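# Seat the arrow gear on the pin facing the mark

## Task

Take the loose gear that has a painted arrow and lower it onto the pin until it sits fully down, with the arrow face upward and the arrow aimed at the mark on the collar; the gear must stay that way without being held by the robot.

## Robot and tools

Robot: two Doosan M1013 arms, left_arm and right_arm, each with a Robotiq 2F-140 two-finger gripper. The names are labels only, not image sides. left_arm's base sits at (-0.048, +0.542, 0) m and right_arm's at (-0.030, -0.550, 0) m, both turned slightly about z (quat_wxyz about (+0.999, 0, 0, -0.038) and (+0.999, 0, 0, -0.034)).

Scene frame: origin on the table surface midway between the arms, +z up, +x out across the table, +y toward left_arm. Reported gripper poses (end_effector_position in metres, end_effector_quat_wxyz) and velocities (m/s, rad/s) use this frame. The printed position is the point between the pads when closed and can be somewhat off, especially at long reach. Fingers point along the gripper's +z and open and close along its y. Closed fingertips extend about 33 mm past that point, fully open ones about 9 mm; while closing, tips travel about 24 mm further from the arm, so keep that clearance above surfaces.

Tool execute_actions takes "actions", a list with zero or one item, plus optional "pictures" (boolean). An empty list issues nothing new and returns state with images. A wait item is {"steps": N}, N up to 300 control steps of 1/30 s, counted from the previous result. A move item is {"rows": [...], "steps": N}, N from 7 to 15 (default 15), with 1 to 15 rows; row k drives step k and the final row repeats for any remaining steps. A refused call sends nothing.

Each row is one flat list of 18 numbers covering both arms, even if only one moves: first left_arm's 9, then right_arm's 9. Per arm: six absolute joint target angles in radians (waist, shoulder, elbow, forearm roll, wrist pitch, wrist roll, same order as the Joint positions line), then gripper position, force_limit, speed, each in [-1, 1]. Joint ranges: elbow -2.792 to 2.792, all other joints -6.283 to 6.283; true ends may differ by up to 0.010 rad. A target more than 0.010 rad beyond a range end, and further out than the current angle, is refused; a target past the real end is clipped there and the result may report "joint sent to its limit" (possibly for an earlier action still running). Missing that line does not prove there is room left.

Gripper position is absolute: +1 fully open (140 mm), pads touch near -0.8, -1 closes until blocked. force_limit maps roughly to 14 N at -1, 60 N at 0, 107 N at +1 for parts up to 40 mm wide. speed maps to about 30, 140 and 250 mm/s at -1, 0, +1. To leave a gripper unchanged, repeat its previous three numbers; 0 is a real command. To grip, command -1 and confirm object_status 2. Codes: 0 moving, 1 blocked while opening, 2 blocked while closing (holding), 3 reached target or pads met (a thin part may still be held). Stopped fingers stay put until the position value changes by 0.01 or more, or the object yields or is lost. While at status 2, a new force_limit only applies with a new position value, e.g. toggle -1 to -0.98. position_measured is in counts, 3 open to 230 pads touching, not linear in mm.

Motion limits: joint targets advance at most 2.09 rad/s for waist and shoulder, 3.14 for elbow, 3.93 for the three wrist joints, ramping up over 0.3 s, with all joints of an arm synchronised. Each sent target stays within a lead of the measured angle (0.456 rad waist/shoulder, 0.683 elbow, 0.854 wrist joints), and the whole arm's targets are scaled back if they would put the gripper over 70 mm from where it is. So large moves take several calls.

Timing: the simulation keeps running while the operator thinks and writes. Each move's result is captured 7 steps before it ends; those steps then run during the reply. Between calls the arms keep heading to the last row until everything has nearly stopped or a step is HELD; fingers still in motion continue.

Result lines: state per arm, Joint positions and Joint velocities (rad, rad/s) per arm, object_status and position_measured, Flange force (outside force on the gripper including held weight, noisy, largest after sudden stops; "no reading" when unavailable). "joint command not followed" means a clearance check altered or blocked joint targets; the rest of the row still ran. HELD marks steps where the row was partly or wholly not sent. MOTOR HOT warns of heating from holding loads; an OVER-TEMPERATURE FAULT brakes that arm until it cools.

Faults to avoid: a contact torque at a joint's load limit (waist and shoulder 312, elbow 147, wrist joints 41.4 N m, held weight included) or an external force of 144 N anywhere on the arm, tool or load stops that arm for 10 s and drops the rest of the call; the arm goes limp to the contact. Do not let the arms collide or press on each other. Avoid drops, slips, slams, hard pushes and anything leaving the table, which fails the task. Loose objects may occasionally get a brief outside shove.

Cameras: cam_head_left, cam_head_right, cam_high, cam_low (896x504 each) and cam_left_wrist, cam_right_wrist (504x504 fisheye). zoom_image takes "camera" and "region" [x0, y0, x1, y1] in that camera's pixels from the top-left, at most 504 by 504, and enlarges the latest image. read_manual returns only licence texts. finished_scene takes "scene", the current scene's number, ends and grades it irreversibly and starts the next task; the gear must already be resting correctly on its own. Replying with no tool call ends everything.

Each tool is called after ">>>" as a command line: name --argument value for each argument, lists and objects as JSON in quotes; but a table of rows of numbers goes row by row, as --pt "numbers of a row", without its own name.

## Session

>>> execute_actions --actions '[]'

Scene clock: 0.00 s of 4200.00 s.
left_arm: end_effector_position=(+0.6008, +0.4933, +0.3218) position_measured=3 object_status=3 end_effector_quat_wxyz=(+0.000, +0.999, -0.038, +0.000) end_effector_velocity=(+0.000, +0.001, +0.001) end_effector_angular_velocity=(+0.002, -0.000, +0.000) | right_arm: end_effector_position=(+0.3509, +0.3094, +0.2200) position_measured=3 object_status=3 end_effector_quat_wxyz=(-0.032, +0.081, +0.980, -0.181) end_effector_velocity=(-0.001, -0.000, -0.001) end_effector_angular_velocity=(-0.002, +0.001, +0.001)
Joint positions: left_arm=[-0.052  0.164  1.604 -0.     1.373  1.518] | right_arm=[ 1.207  0.936  0.617 -0.067  1.952 -0.28 ]
Joint velocities: left_arm=[ 0.001 -0.    -0.001  0.002  0.001  0.   ] | right_arm=[ 0.001  0.     0.001 -0.     0.001 -0.   ]
Flange force (N, the push that the arm receives, along the gripper's own x y z axes): no reading

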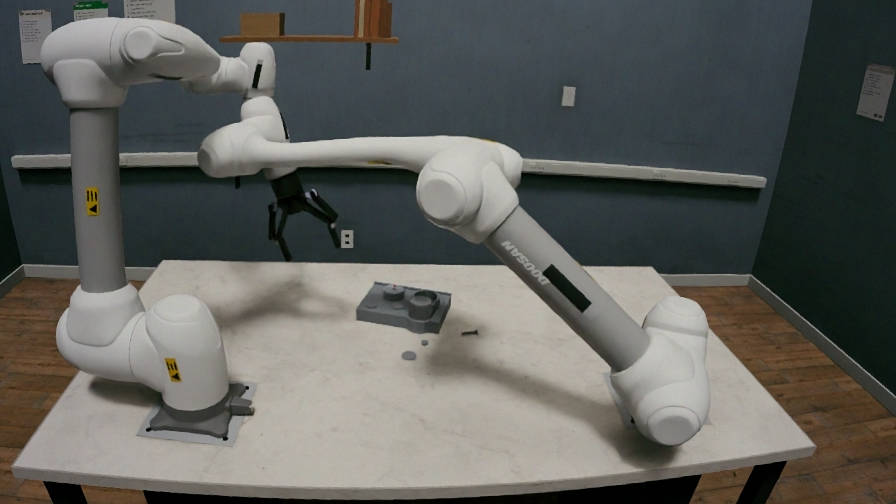

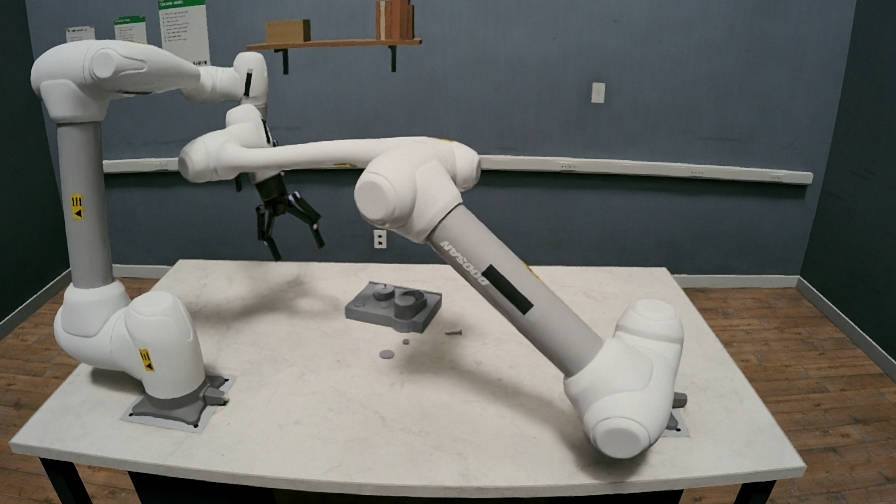

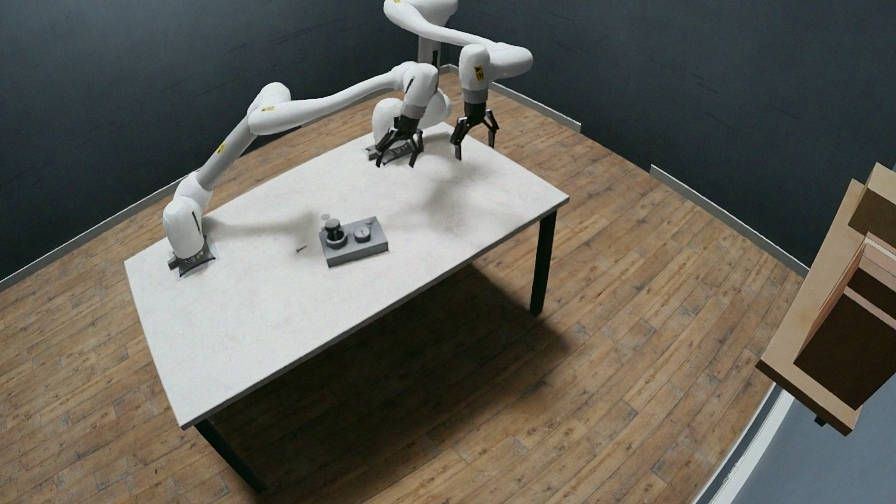

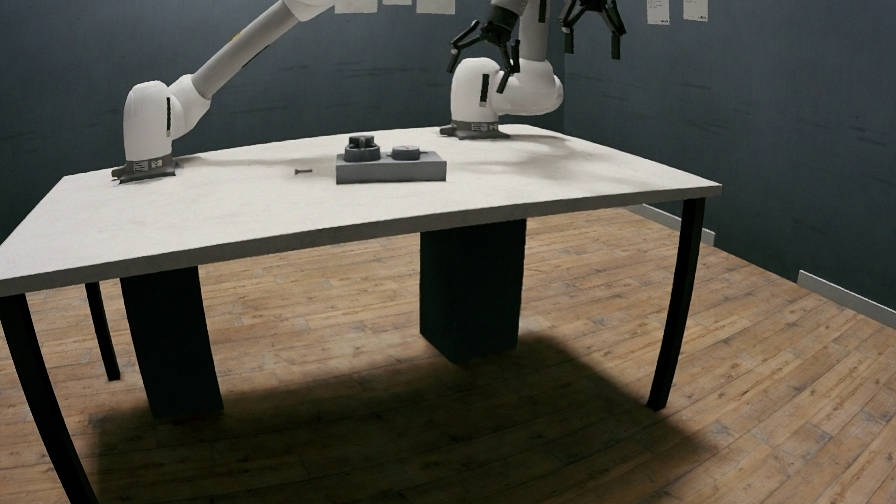

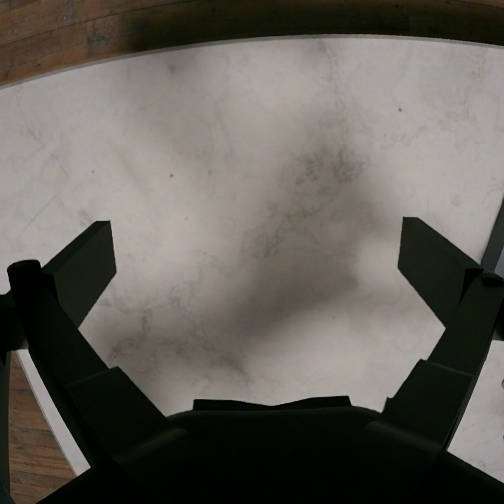

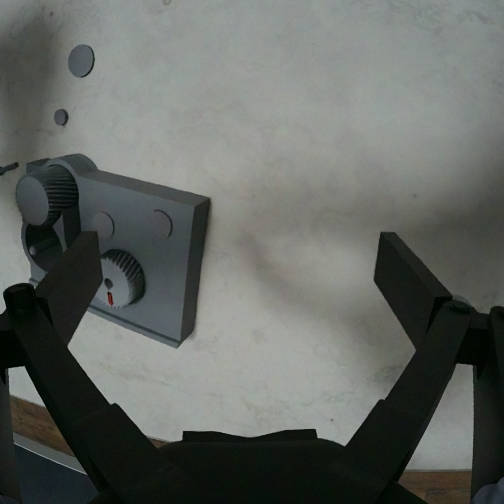

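>>> zoom_image --camera "cam_right_wrist" --region '[0,140,180,320]'

>>> zoom_image --camera "cam_low" --region '[325,120,455,195]'

>>> execute_actions --actions '[{"rows":[[-0.052,0.164,1.604,0,1.373,1.518,1,0,0,1.3,-0.3,2.3,0,1.14,-0.28,1,0,0]],"steps":15}]'

>>> execute_actions --actions '[{"steps":18}]'

>>> execute_actions --actions '[{"rows":[[-0.785,0.238,1.646,0,1.257,0.71,1,0,0,1.3,-0.3,2.3,0,1.14,-0.28,1,0,0]],"steps":15}]'

>>> execute_actions --actions '[{"steps":45}]' --pictures true

Region (0, 140, 180, 320) of cam_right_wrist's 504x504 image, scaled by 2.800, with more detail than that image has.

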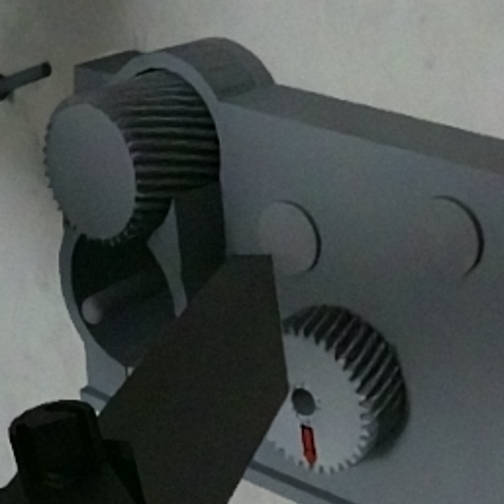

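Region (325, 120, 455, 195) of cam_low's 896x504 image, scaled by 3.877, with more detail than that image has; it fills the top 291 rows of this view, and the rest is white.

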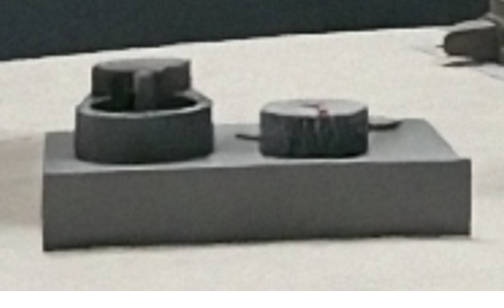

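Scene clock: 0.77 s of 4200.00 s.
left_arm: end_effector_position=(+0.6010, +0.4934, +0.3221) position_measured=3 object_status=3 end_effector_quat_wxyz=(+0.000, +0.999, -0.038, +0.000) end_effector_velocity=(+0.000, -0.001, +0.000) end_effector_angular_velocity=(-0.001, -0.000, -0.001) | right_arm: end_effector_position=(+0.3096, +0.3184, +0.2356) position_measured=3 object_status=3 end_effector_quat_wxyz=(-0.004, +0.057, +0.996, -0.073) end_effector_velocity=(-0.340, -0.124, +0.160) end_effector_angular_velocity=(+1.225, -0.329, +0.295)
Joint positions: left_arm=[-0.052  0.164  1.604 -0.     1.373  1.518] | right_arm=[ 1.244  0.747  0.9   -0.041  1.634 -0.28 ]
Joint velocities: left_arm=[-0.001 -0.    -0.001 -0.     0.001  0.   ] | right_arm=[ 0.229 -1.38   2.027  0.162 -1.906 -0.001]
Flange force (N, the push that the arm receives, along the gripper's own x y z axes): left_arm=[2.1 4.9 1.3] | right_arm=[4.7 -8.3 -1.9]
Steps of this call (steps 1 to 15: nothing new was sent; steps 16 to 23: the first 8 steps of this action). Readings (joint positions | what the end effector reports):
16: left_arm=[-0.052 0.164 1.604 -0.000 1.373 1.518] | right_arm=[1.207 0.936 0.617 -0.067 1.952 -0.280] | left_arm position_measured=3 object_status=3 | right_arm position_measured=3 object_status=3
17: left_arm=[-0.052 0.164 1.604 -0.000 1.373 1.518] | right_arm=[1.208 0.932 0.624 -0.067 1.943 -0.280] | left_arm position_measured=3 object_status=3 | right_arm position_measured=3 object_status=3
19: left_arm=[-0.052 0.164 1.604 -0.000 1.373 1.518] | right_arm=[1.214 0.900 0.671 -0.062 1.887 -0.280] | left_arm position_measured=3 object_status=3 | right_arm position_measured=3 object_status=3
23: the state above

Scene clock: 1.37 s of 4200.00 s.
left_arm: end_effector_position=(+0.6010, +0.4934, +0.3221) position_measured=3 object_status=3 end_effector_quat_wxyz=(+0.000, +0.999, -0.038, +0.000) end_effector_velocity=(-0.001, -0.001, -0.000) end_effector_angular_velocity=(-0.000, +0.004, -0.002) | right_arm: end_effector_position=(+0.1646, +0.0672, +0.2388) position_measured=3 object_status=3 end_effector_quat_wxyz=(-0.001, +0.035, +0.999, -0.020) end_effector_velocity=(-0.205, -0.490, -0.078) end_effector_angular_velocity=(-0.103, +0.056, +0.023)
Joint positions: left_arm=[-0.052  0.164  1.604 -0.     1.373  1.518] | right_arm=[ 1.285  0.215  1.697 -0.011  1.267 -0.28 ]
Joint velocities: left_arm=[-0.002  0.001 -0.    -0.001  0.004  0.001] | right_arm=[ 0.027 -0.709  1.039  0.017 -0.213 -0.   ]
Flange force (N, the push that the arm receives, along the gripper's own x y z axes): left_arm=[2.7 6.2 2.2] | right_arm=[-0.3 -2.0 -3.8]
Kept back: nothing.
Steps of this call (steps 1 to 7: the last 7 steps of your previous action; steps 8 to 18: the robot went on to your last target). Readings (joint positions | what the end effector reports):
1: left_arm=[-0.052 0.164 1.604 -0.000 1.373 1.518] | right_arm=[1.251 0.703 0.965 -0.036 1.575 -0.280] | left_arm position_measured=3 object_status=3 | right_arm position_measured=3 object_status=3
2: left_arm=[-0.052 0.164 1.604 -0.000 1.373 1.518] | right_arm=[1.256 0.663 1.025 -0.032 1.527 -0.280] | left_arm position_measured=3 object_status=3 | right_arm position_measured=3 object_status=3
4: left_arm=[-0.052 0.164 1.604 -0.000 1.373 1.518] | right_arm=[1.263 0.593 1.130 -0.027 1.460 -0.280] | left_arm position_measured=3 object_status=3 | right_arm position_measured=3 object_status=3
8: left_arm=[-0.052 0.164 1.604 -0.000 1.373 1.518] | right_arm=[1.273 0.472 1.313 -0.020 1.377 -0.280] | left_arm position_measured=3 object_status=3 | right_arm position_measured=3 object_status=3
18: the state above

Scene clock: 1.63 s of 4200.00 s.
left_arm: end_effector_position=(+0.5964, +0.4000, +0.3019) position_measured=3 object_status=3 end_effector_quat_wxyz=(+0.000, +1.000, +0.008, +0.000) end_effector_velocity=(-0.072, -0.503, -0.095) end_effector_angular_velocity=(-0.000, +0.002, +0.294) | right_arm: end_effector_position=(+0.1128, -0.0598, +0.2294) position_measured=3 object_status=3 end_effector_quat_wxyz=(-0.002, +0.033, +0.999, -0.014) end_effector_velocity=(-0.187, -0.466, -0.059) end_effector_angular_velocity=(+0.079, -0.012, +0.019)
Joint positions: left_arm=[-0.193  0.185  1.616  0.     1.34   1.286] | right_arm=[ 1.292  0.002  1.955 -0.006  1.213 -0.28 ]
Joint velocities: left_arm=[-0.765  0.097  0.057 -0.    -0.152 -1.059] | right_arm=[ 0.024 -0.811  0.925  0.017 -0.192 -0.   ]
Flange force (N, the push that the arm receives, along the gripper's own x y z axes): left_arm=[2.1 4.3 1.5] | right_arm=[2.6 -2.0 -3.0]
Steps of this call (steps 1 to 8: the first 8 steps of this action). Readings (joint positions | what the end effector reports):
1: left_arm=[-0.052 0.164 1.604 0.000 1.373 1.517] | right_arm=[1.286 0.191 1.731 -0.010 1.260 -0.280] | left_arm position_measured=3 object_status=3 | right_arm position_measured=3 object_status=3
2: left_arm=[-0.057 0.165 1.604 0.000 1.372 1.509] | right_arm=[1.287 0.166 1.765 -0.009 1.253 -0.280] | left_arm position_measured=3 object_status=3 | right_arm position_measured=3 object_status=3
4: left_arm=[-0.088 0.170 1.607 0.000 1.364 1.453] | right_arm=[1.289 0.113 1.830 -0.008 1.239 -0.280] | left_arm position_measured=3 object_status=3 | right_arm position_measured=3 object_status=3
8: the state above

Scene clock: 3.13 s of 4200.00 s.
left_arm: end_effector_position=(+0.4203, +0.0502, +0.2503) position_measured=3 object_status=3 end_effector_quat_wxyz=(+0.000, +1.000, -0.000, +0.000) end_effector_velocity=(+0.001, +0.001, +0.002) end_effector_angular_velocity=(-0.002, -0.003, +0.001) | right_arm: end_effector_position=(+0.0457, -0.2316, +0.1797) position_measured=3 object_status=3 end_effector_quat_wxyz=(+0.000, +0.029, +1.000, +0.001) end_effector_velocity=(+0.000, +0.000, +0.000) end_effector_angular_velocity=(+0.001, -0.000, -0.000)
Joint positions: left_arm=[-0.785  0.238  1.646  0.     1.257  0.71 ] | right_arm=[ 1.3  -0.3   2.3  -0.    1.14 -0.28]
Joint velocities: left_arm=[ 0.001 -0.002 -0.001  0.001 -0.001  0.   ] | right_arm=[-0.     0.    -0.001  0.    -0.    -0.   ]
Flange force (N, the push that the arm receives, along the gripper's own x y z axes): left_arm=[-1.4 5.8 2.2] | right_arm=[-1.6 -0.6 -2.3]
Kept back: nothing.
Steps of this call (steps 1 to 7: the last 7 steps of your previous action; steps 8 to 45: the robot went on to your last target). Readings (joint positions | what the end effector reports):
1: left_arm=[-0.219 0.188 1.618 0.000 1.335 1.251] | right_arm=[1.292 -0.025 1.986 -0.005 1.206 -0.280] | left_arm position_measured=3 object_status=3 | right_arm position_measured=3 object_status=3
2: left_arm=[-0.245 0.191 1.619 0.000 1.330 1.218] | right_arm=[1.293 -0.052 2.017 -0.005 1.200 -0.280] | left_arm position_measured=3 object_status=3 | right_arm position_measured=3 object_status=3
4: left_arm=[-0.297 0.197 1.622 0.000 1.322 1.158] | right_arm=[1.295 -0.107 2.079 -0.004 1.187 -0.280] | left_arm position_measured=3 object_status=3 | right_arm position_measured=3 object_status=3
8: left_arm=[-0.401 0.206 1.628 0.000 1.307 1.058] | right_arm=[1.298 -0.215 2.203 -0.002 1.161 -0.280] | left_arm position_measured=3 object_status=3 | right_arm position_measured=3 object_status=3
45: the state above
All arms were judged still, so your last target was given up. Only a new action makes them travel on or press farther. Fingers that are still opening or closing keep moving.

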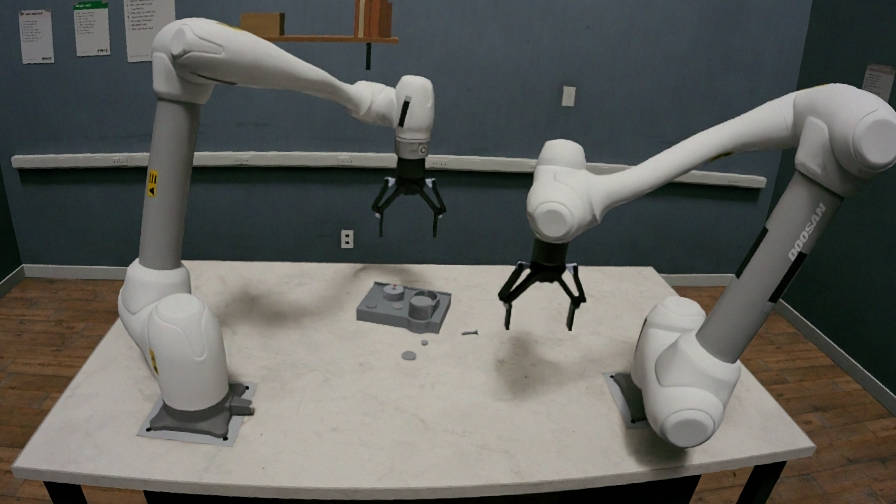

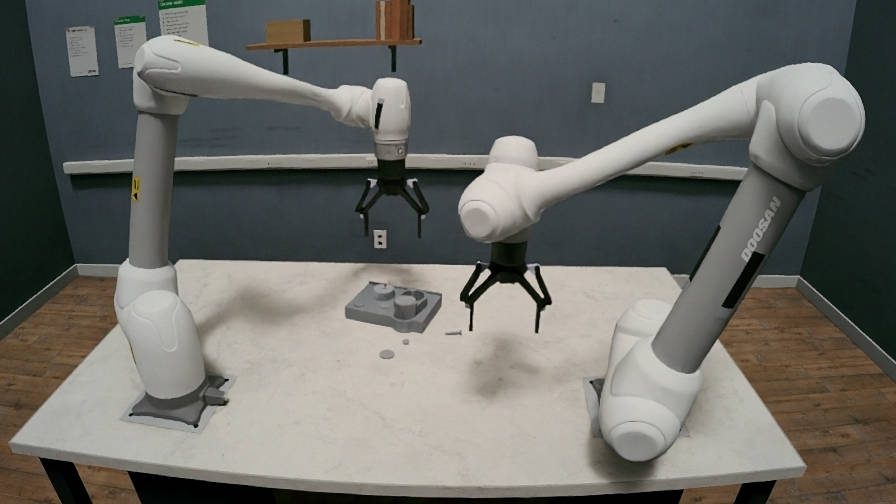

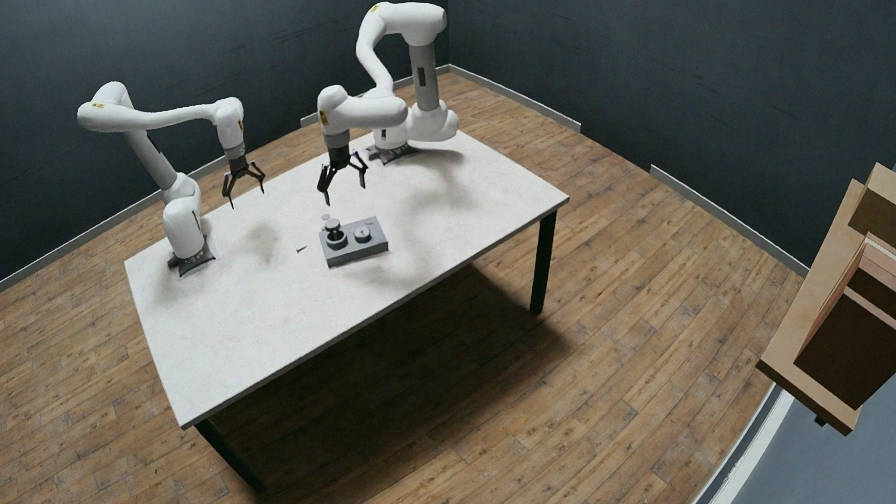

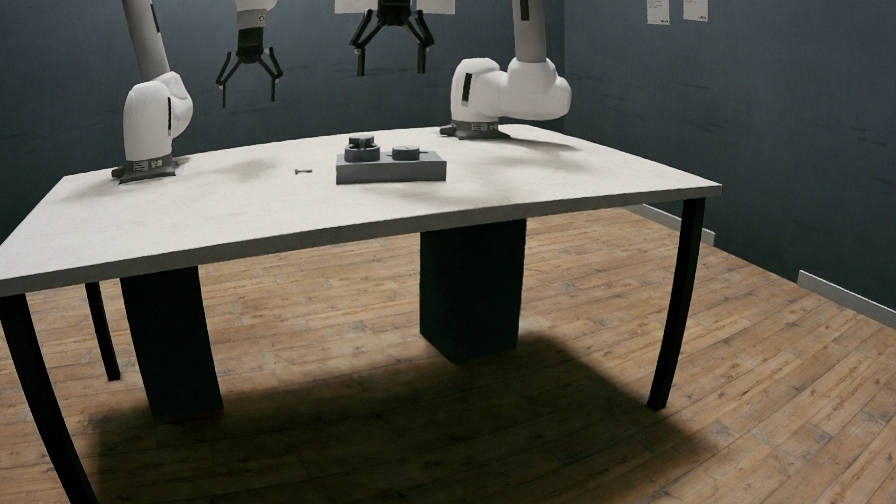

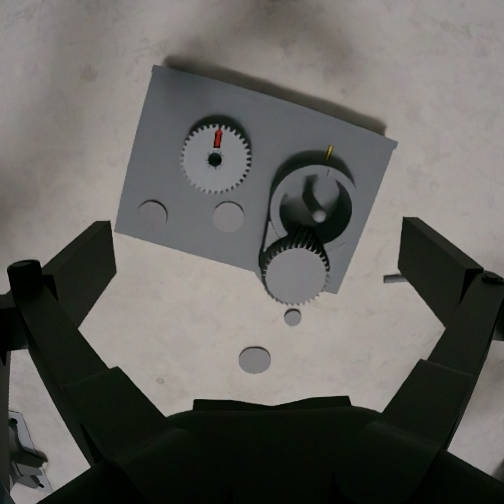

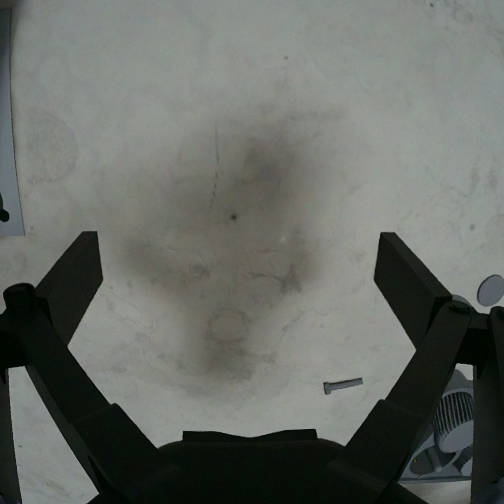

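>>> zoom_image --camera "cam_left_wrist" --region '[170,110,380,320]'

>>> zoom_image --camera "cam_head_left" --region '[350,270,460,340]'

Region (170, 110, 380, 320) of cam_left_wrist's 504x504 image, scaled by 2.400, with more detail than that image has.

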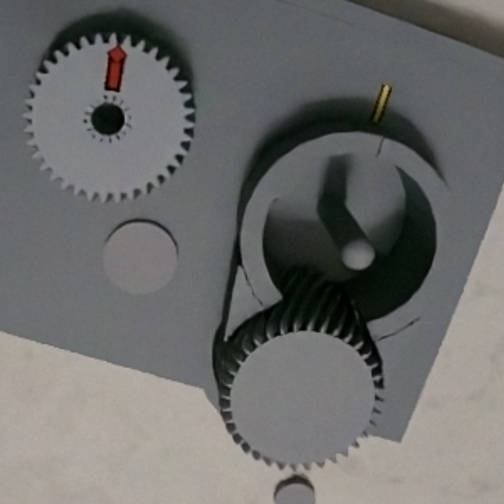

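Region (350, 270, 460, 340) of cam_head_left's 896x504 image, scaled by 4.582, with more detail than that image has; it fills the top 321 rows of this view, and the rest is white.

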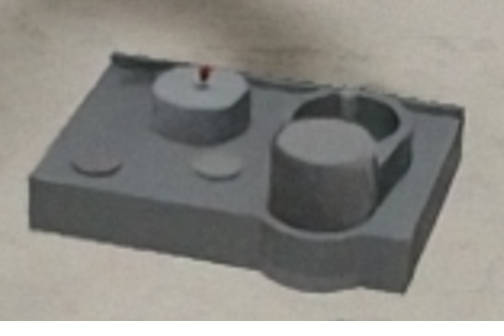

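>>> execute_actions --actions '[{"rows":[[-0.7273,0.2944,1.7873,0,1.0599,0.2265,0.5,-0.3,0,1.3,-0.3,2.3,0,1.14,-0.28,1,0,0]],"steps":15}]'

>>> execute_actions --actions '[{"steps":15}]' --pictures true

Scene clock: 4.20 s of 4200.00 s.
left_arm: end_effector_position=(+0.4352, +0.0714, +0.1778) position_measured=52 object_status=0 end_effector_quat_wxyz=(-0.000, +0.985, +0.174, -0.000) end_effector_velocity=(+0.072, +0.146, -0.415) end_effector_angular_velocity=(+0.000, -0.003, +2.066) | right_arm: end_effector_position=(+0.0457, -0.2317, +0.1797) position_measured=3 object_status=3 end_effector_quat_wxyz=(+0.000, +0.029, +1.000, +0.001) end_effector_velocity=(+0.001, +0.000, +0.001) end_effector_angular_velocity=(-0.000, -0.000, -0.003)
Joint positions: left_arm=[-0.748  0.275  1.738 -0.     1.129  0.397] | right_arm=[ 1.3  -0.3   2.3  -0.    1.14 -0.28]
Joint velocities: left_arm=[ 0.225  0.214  0.535  0.002 -0.751 -1.842] | right_arm=[-0.003  0.    -0.001 -0.     0.001 -0.   ]
Flange force (N, the push that the arm receives, along the gripper's own x y z axes): left_arm=[-5.0 2.5 0.6] | right_arm=[-1.3 -0.4 -1.7]
Steps of this call (steps 1 to 24: nothing new was sent; steps 25 to 32: the first 8 steps of this action). Readings (joint positions | what the end effector reports):
25: left_arm=[-0.785 0.238 1.646 -0.000 1.257 0.709] | right_arm=[1.300 -0.300 2.300 -0.000 1.140 -0.280] | left_arm position_measured=3 object_status=0 | right_arm position_measured=3 object_status=3
26: left_arm=[-0.784 0.239 1.648 -0.000 1.253 0.701] | right_arm=[1.300 -0.300 2.300 -0.000 1.140 -0.280] | left_arm position_measured=7 object_status=0 | right_arm position_measured=3 object_status=3
28: left_arm=[-0.777 0.246 1.666 -0.000 1.229 0.641] | right_arm=[1.300 -0.300 2.300 -0.000 1.140 -0.280] | left_arm position_measured=22 object_status=0 | right_arm position_measured=3 object_status=3
32: the state above

Scene clock: 4.70 s of 4200.00 s.
left_arm: end_effector_position=(+0.4406, +0.0856, +0.1400) position_measured=66 object_status=3 end_effector_quat_wxyz=(+0.000, +0.964, +0.267, -0.000) end_effector_velocity=(-0.000, -0.001, +0.001) end_effector_angular_velocity=(-0.001, +0.001, +0.001) | right_arm: end_effector_position=(+0.0457, -0.2317, +0.1797) position_measured=3 object_status=3 end_effector_quat_wxyz=(+0.000, +0.029, +1.000, +0.001) end_effector_velocity=(+0.000, +0.000, +0.000) end_effector_angular_velocity=(-0.001, +0.000, +0.000)
Joint positions: left_arm=[-0.727  0.294  1.787 -0.     1.06   0.227] | right_arm=[ 1.3  -0.3   2.3   0.    1.14 -0.28]
Joint velocities: left_arm=[-0.001 -0.    -0.001 -0.001  0.001 -0.001] | right_arm=[-0.     0.    -0.001 -0.     0.001 -0.   ]
Flange force (N, the push that the arm receives, along the gripper's own x y z axes): left_arm=[-3.7 4.9 1.7] | right_arm=[-5.5 2.2 -1.5]
Kept back: nothing.
Steps of this call (steps 1 to 7: the last 7 steps of your previous action; steps 8 to 15: the robot went on to your last target). Readings (joint positions | what the end effector reports):
1: left_arm=[-0.741 0.282 1.755 -0.000 1.105 0.338] | right_arm=[1.300 -0.300 2.300 -0.000 1.140 -0.280] | left_arm position_measured=60 object_status=0 | right_arm position_measured=3 object_status=3
2: left_arm=[-0.735 0.287 1.769 -0.000 1.086 0.290] | right_arm=[1.300 -0.300 2.300 -0.000 1.140 -0.280] | left_arm position_measured=65 object_status=0 | right_arm position_measured=3 object_status=3
4: left_arm=[-0.728 0.294 1.785 -0.000 1.063 0.235] | right_arm=[1.300 -0.300 2.300 -0.000 1.140 -0.280] | left_arm position_measured=66 object_status=0 | right_arm position_measured=3 object_status=3
8: left_arm=[-0.727 0.294 1.787 -0.000 1.060 0.227] | right_arm=[1.300 -0.300 2.300 -0.000 1.140 -0.280] | left_arm position_measured=66 object_status=3 | right_arm position_measured=3 object_status=3
15: the state above

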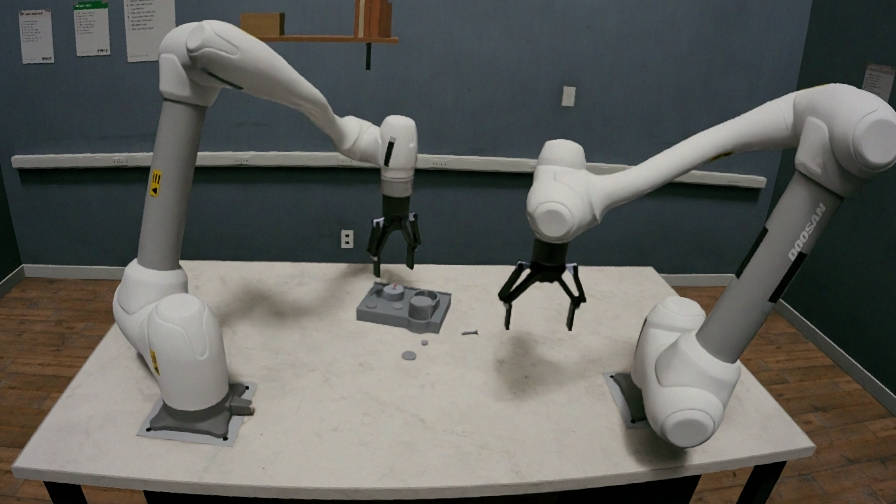

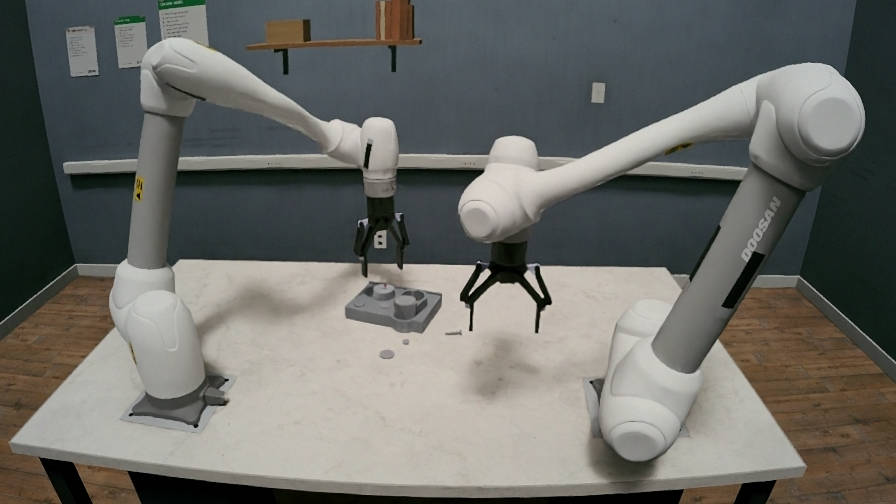

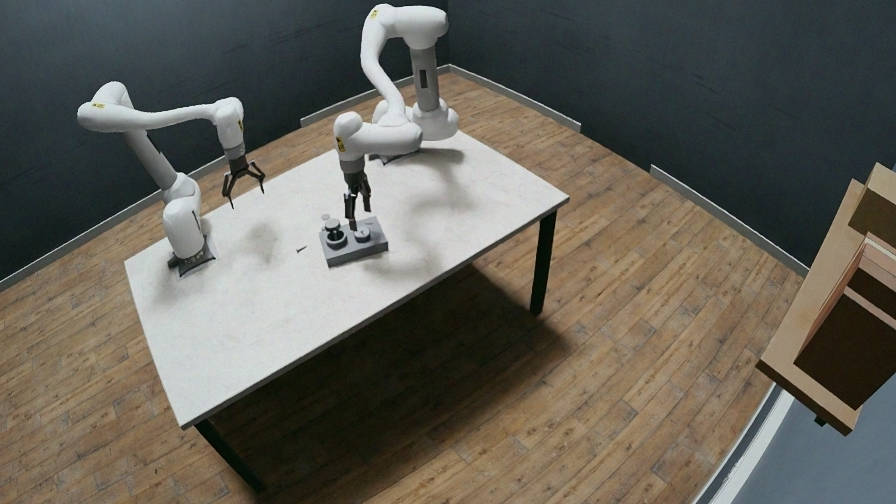

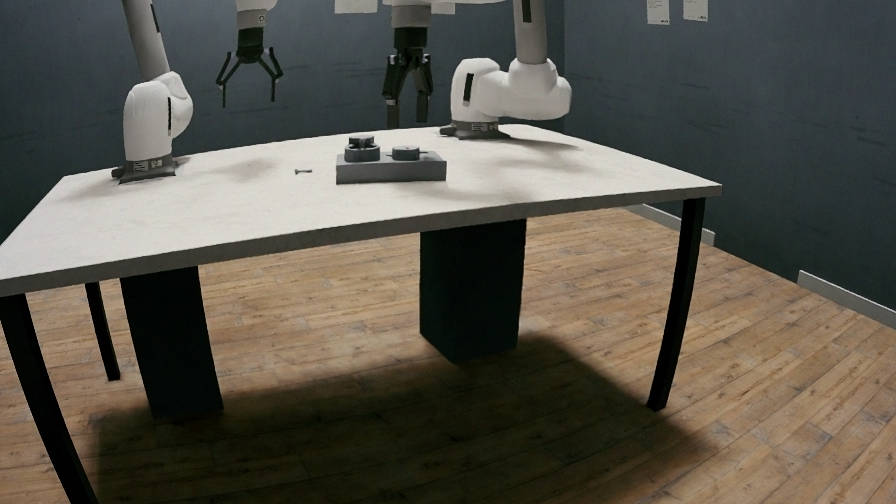

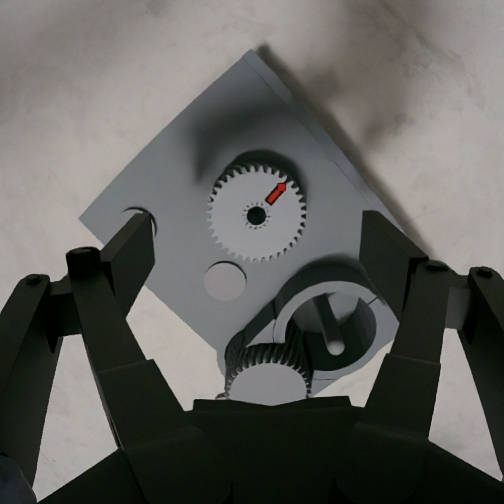

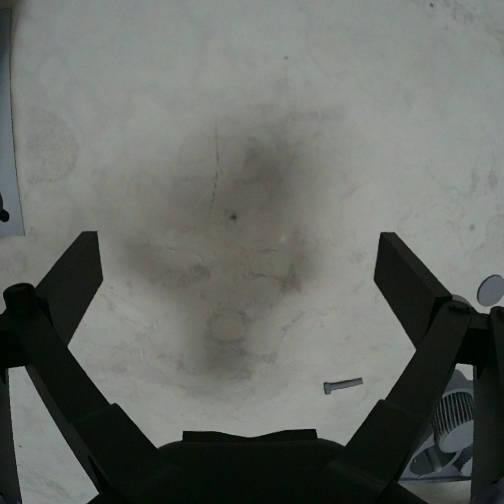

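>>> zoom_image --camera "cam_left_wrist" --region '[210,240,400,410]'

>>> execute_actions --actions '[{"rows":[[-0.7273,0.3458,1.8374,0,0.9584,0.2265,0.15,-0.3,0,1.3,-0.3,2.3,0,1.14,-0.28,1,0,0]],"steps":15}]'

>>> execute_actions --actions '[{"rows":[[-0.7273,0.3458,1.8374,0,0.9584,0.2265,-1,-0.3,-0.6,1.3,-0.3,2.3,0,1.14,-0.28,1,0,0]],"steps":15}]'

>>> execute_actions --actions '[{"steps":8}]' --pictures true

>>> zoom_image --camera "cam_low" --region '[325,110,455,195]'

Region (210, 240, 400, 410) of cam_left_wrist's 504x504 image, scaled by 2.653, with more detail than that image has; it fills the top 451 rows of this view, and the rest is white.

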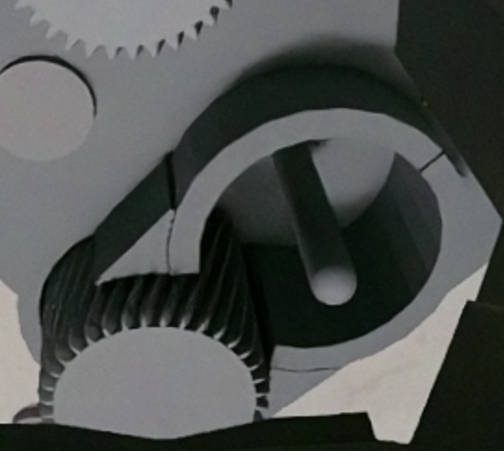

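Scene clock: 5.40 s of 4200.00 s.
left_arm: end_effector_position=(+0.4405, +0.0858, +0.0819) position_measured=110 object_status=0 end_effector_quat_wxyz=(-0.000, +0.964, +0.267, -0.000) end_effector_velocity=(+0.002, -0.000, +0.002) end_effector_angular_velocity=(-0.004, -0.003, +0.003) | right_arm: end_effector_position=(+0.0457, -0.2317, +0.1797) position_measured=3 object_status=3 end_effector_quat_wxyz=(+0.000, +0.029, +1.000, +0.001) end_effector_velocity=(+0.000, +0.000, +0.000) end_effector_angular_velocity=(-0.000, -0.000, -0.000)
Joint positions: left_arm=[-0.727  0.346  1.838  0.     0.959  0.226] | right_arm=[ 1.3  -0.3   2.3  -0.    1.14 -0.28]
Joint velocities: left_arm=[ 0.002 -0.002 -0.001 -0.001 -0.001 -0.001] | right_arm=[-0.  0. -0. -0.  0. -0.]
Flange force (N, the push that the arm receives, along the gripper's own x y z axes): left_arm=[-5.9 1.5 1.1] | right_arm=[-2.7 -0.8 -2.7]
Steps of this call (steps 1 to 13: the robot went on to your last target; steps 14 to 21: the first 8 steps of this action). Readings (joint positions | what the end effector reports):
14: left_arm=[-0.727 0.295 1.788 -0.000 1.059 0.226] | right_arm=[1.300 -0.300 2.300 -0.000 1.140 -0.280] | left_arm position_measured=66 object_status=0 | right_arm position_measured=3 object_status=3
15: left_arm=[-0.727 0.299 1.791 -0.000 1.051 0.226] | right_arm=[1.300 -0.300 2.300 -0.000 1.140 -0.280] | left_arm position_measured=70 object_status=0 | right_arm position_measured=3 object_status=3
17: left_arm=[-0.727 0.327 1.819 0.000 0.996 0.226] | right_arm=[1.300 -0.300 2.300 -0.000 1.140 -0.280] | left_arm position_measured=85 object_status=0 | right_arm position_measured=3 object_status=3
21: the state above

Scene clock: 5.90 s of 4200.00 s.
left_arm: end_effector_position=(+0.4407, +0.0855, +0.0820) position_measured=136 object_status=0 end_effector_quat_wxyz=(+0.000, +0.964, +0.267, +0.000) end_effector_velocity=(+0.000, -0.001, +0.002) end_effector_angular_velocity=(-0.001, -0.002, -0.001) | right_arm: end_effector_position=(+0.0457, -0.2317, +0.1797) position_measured=3 object_status=3 end_effector_quat_wxyz=(+0.000, +0.029, +1.000, +0.001) end_effector_velocity=(+0.001, +0.001, +0.000) end_effector_angular_velocity=(+0.001, -0.001, -0.001)
Joint positions: left_arm=[-0.727  0.346  1.837  0.     0.958  0.226] | right_arm=[ 1.3  -0.3   2.3  -0.    1.14 -0.28]
Joint velocities: left_arm=[-0.    -0.002 -0.002  0.001  0.002  0.   ] | right_arm=[-0.001  0.    -0.    -0.    -0.001  0.   ]
Flange force (N, the push that the arm receives, along the gripper's own x y z axes): left_arm=[-5.6 -2.0 -17.7] | right_arm=[-5.8 -1.3 -2.3]
Steps of this call (steps 1 to 7: the last 7 steps of your previous action; steps 8 to 15: the first 8 steps of this action). Readings (joint positions | what the end effector reports):
8: left_arm=[-0.727 0.346 1.837 0.000 0.958 0.226] | right_arm=[1.300 -0.300 2.300 0.000 1.140 -0.280] | left_arm position_measured=110 object_status=0 | right_arm position_measured=3 object_status=3
9: left_arm=[-0.727 0.346 1.837 0.000 0.958 0.226] | right_arm=[1.300 -0.300 2.300 -0.000 1.140 -0.280] | left_arm position_measured=112 object_status=0 | right_arm position_measured=3 object_status=3
11: left_arm=[-0.727 0.346 1.837 0.000 0.958 0.226] | right_arm=[1.300 -0.300 2.300 -0.000 1.140 -0.280] | left_arm position_measured=120 object_status=0 | right_arm position_measured=3 object_status=3
15: the state above

Scene clock: 6.17 s of 4200.00 s.
left_arm: end_effector_position=(+0.4407, +0.0855, +0.0820) position_measured=138 object_status=2 end_effector_quat_wxyz=(+0.000, +0.964, +0.267, +0.000) end_effector_velocity=(+0.000, +0.000, -0.001) end_effector_angular_velocity=(+0.001, +0.001, +0.001) | right_arm: end_effector_position=(+0.0457, -0.2317, +0.1797) position_measured=3 object_status=3 end_effector_quat_wxyz=(+0.000, +0.029, +1.000, +0.001) end_effector_velocity=(+0.000, +0.000, +0.000) end_effector_angular_velocity=(+0.000, -0.000, -0.001)
Joint positions: left_arm=[-0.727  0.346  1.837  0.     0.958  0.226] | right_arm=[ 1.3  -0.3   2.3  -0.    1.14 -0.28]
Joint velocities: left_arm=[ 0.001  0.002 -0.    -0.    -0.    -0.   ] | right_arm=[-0.001 -0.    -0.    -0.    -0.    -0.   ]
Flange force (N, the push that the arm receives, along the gripper's own x y z axes): left_arm=[-4.9 -3.0 -20.9] | right_arm=[-3.8 1.1 -2.4]
Kept back: nothing.
Steps of this call (steps 1 to 7: the last 7 steps of your previous action; step 8: the robot went on to your last target). Readings (joint positions | what the end effector reports):
1: left_arm=[-0.727 0.346 1.837 0.000 0.958 0.226] | right_arm=[1.300 -0.300 2.300 -0.000 1.140 -0.280] | left_arm position_measured=138 object_status=0 | right_arm position_measured=3 object_status=3
2: left_arm=[-0.727 0.346 1.837 0.000 0.958 0.226] | right_arm=[1.300 -0.300 2.300 -0.000 1.140 -0.280] | left_arm position_measured=138 object_status=0 | right_arm position_measured=3 object_status=3
4: left_arm=[-0.727 0.346 1.837 0.000 0.958 0.226] | right_arm=[1.300 -0.300 2.300 -0.000 1.140 -0.280] | left_arm position_measured=138 object_status=0 | right_arm position_measured=3 object_status=3
8: the state above

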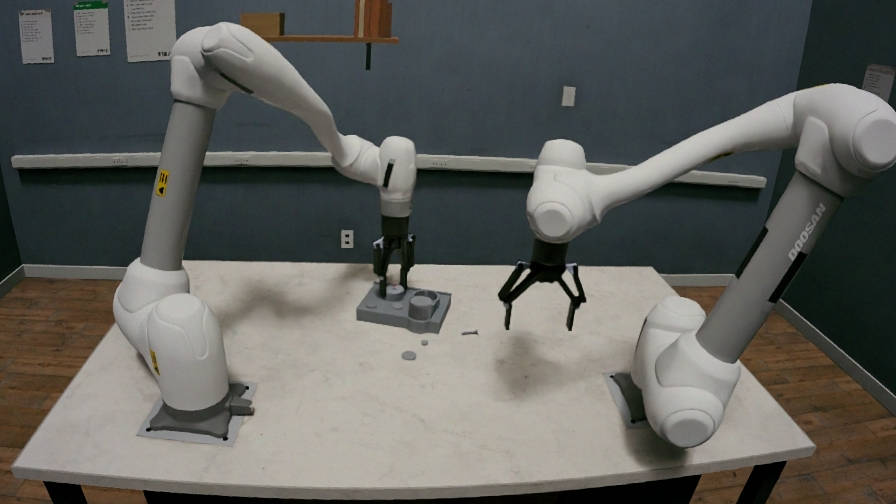

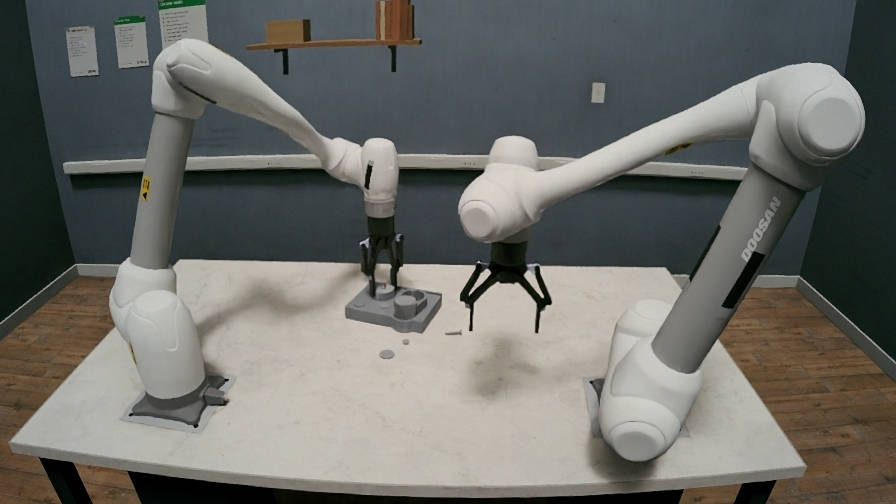

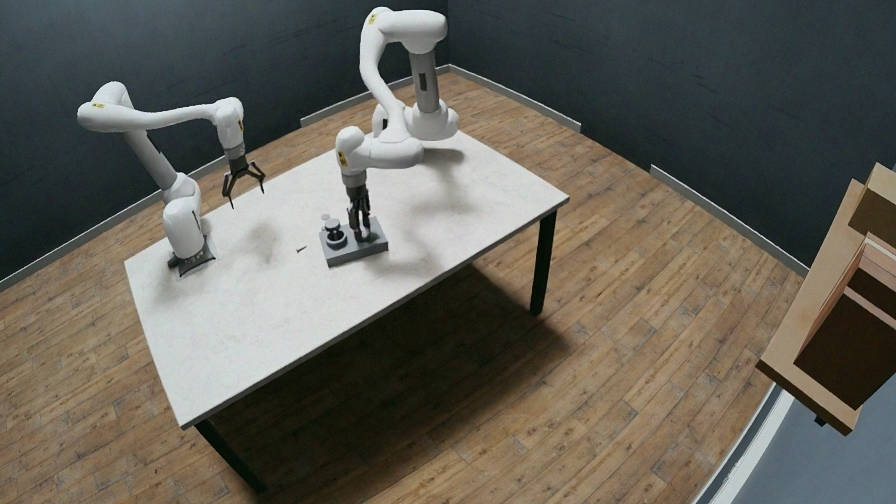

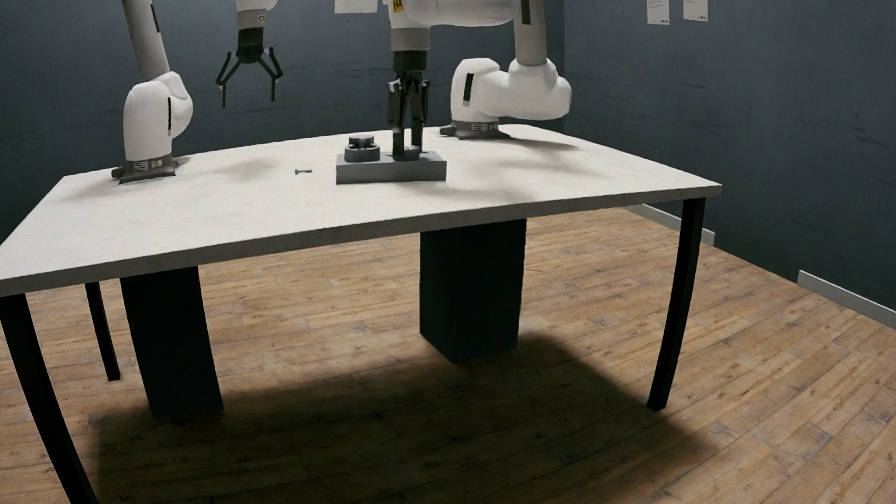

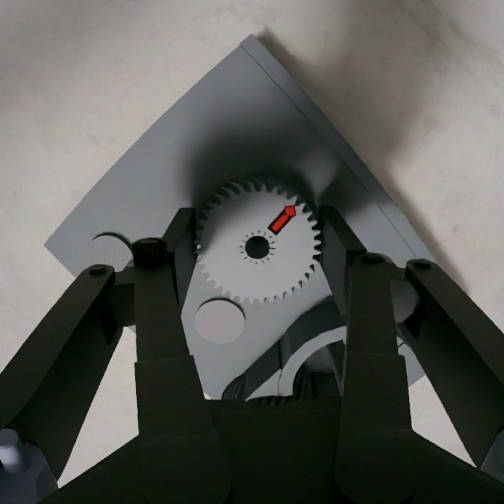

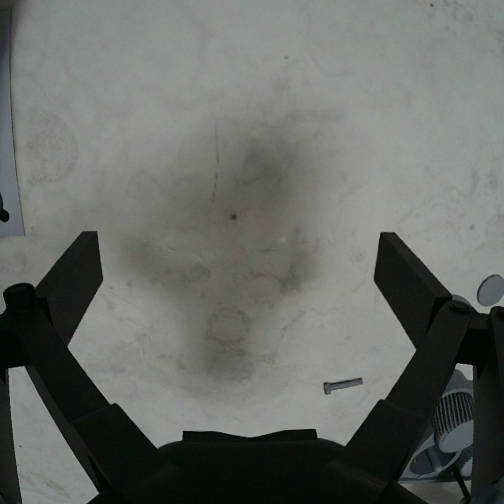

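Region (325, 110, 455, 195) of cam_low's 896x504 image, scaled by 3.877, with more detail than that image has; it fills the top 330 rows of this view, and the rest is white.

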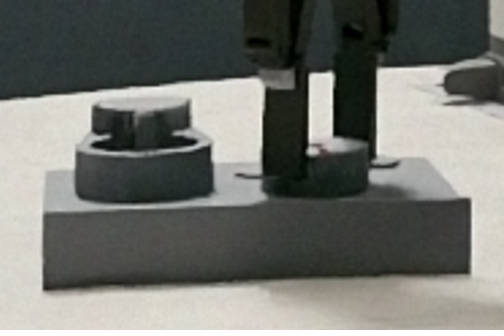

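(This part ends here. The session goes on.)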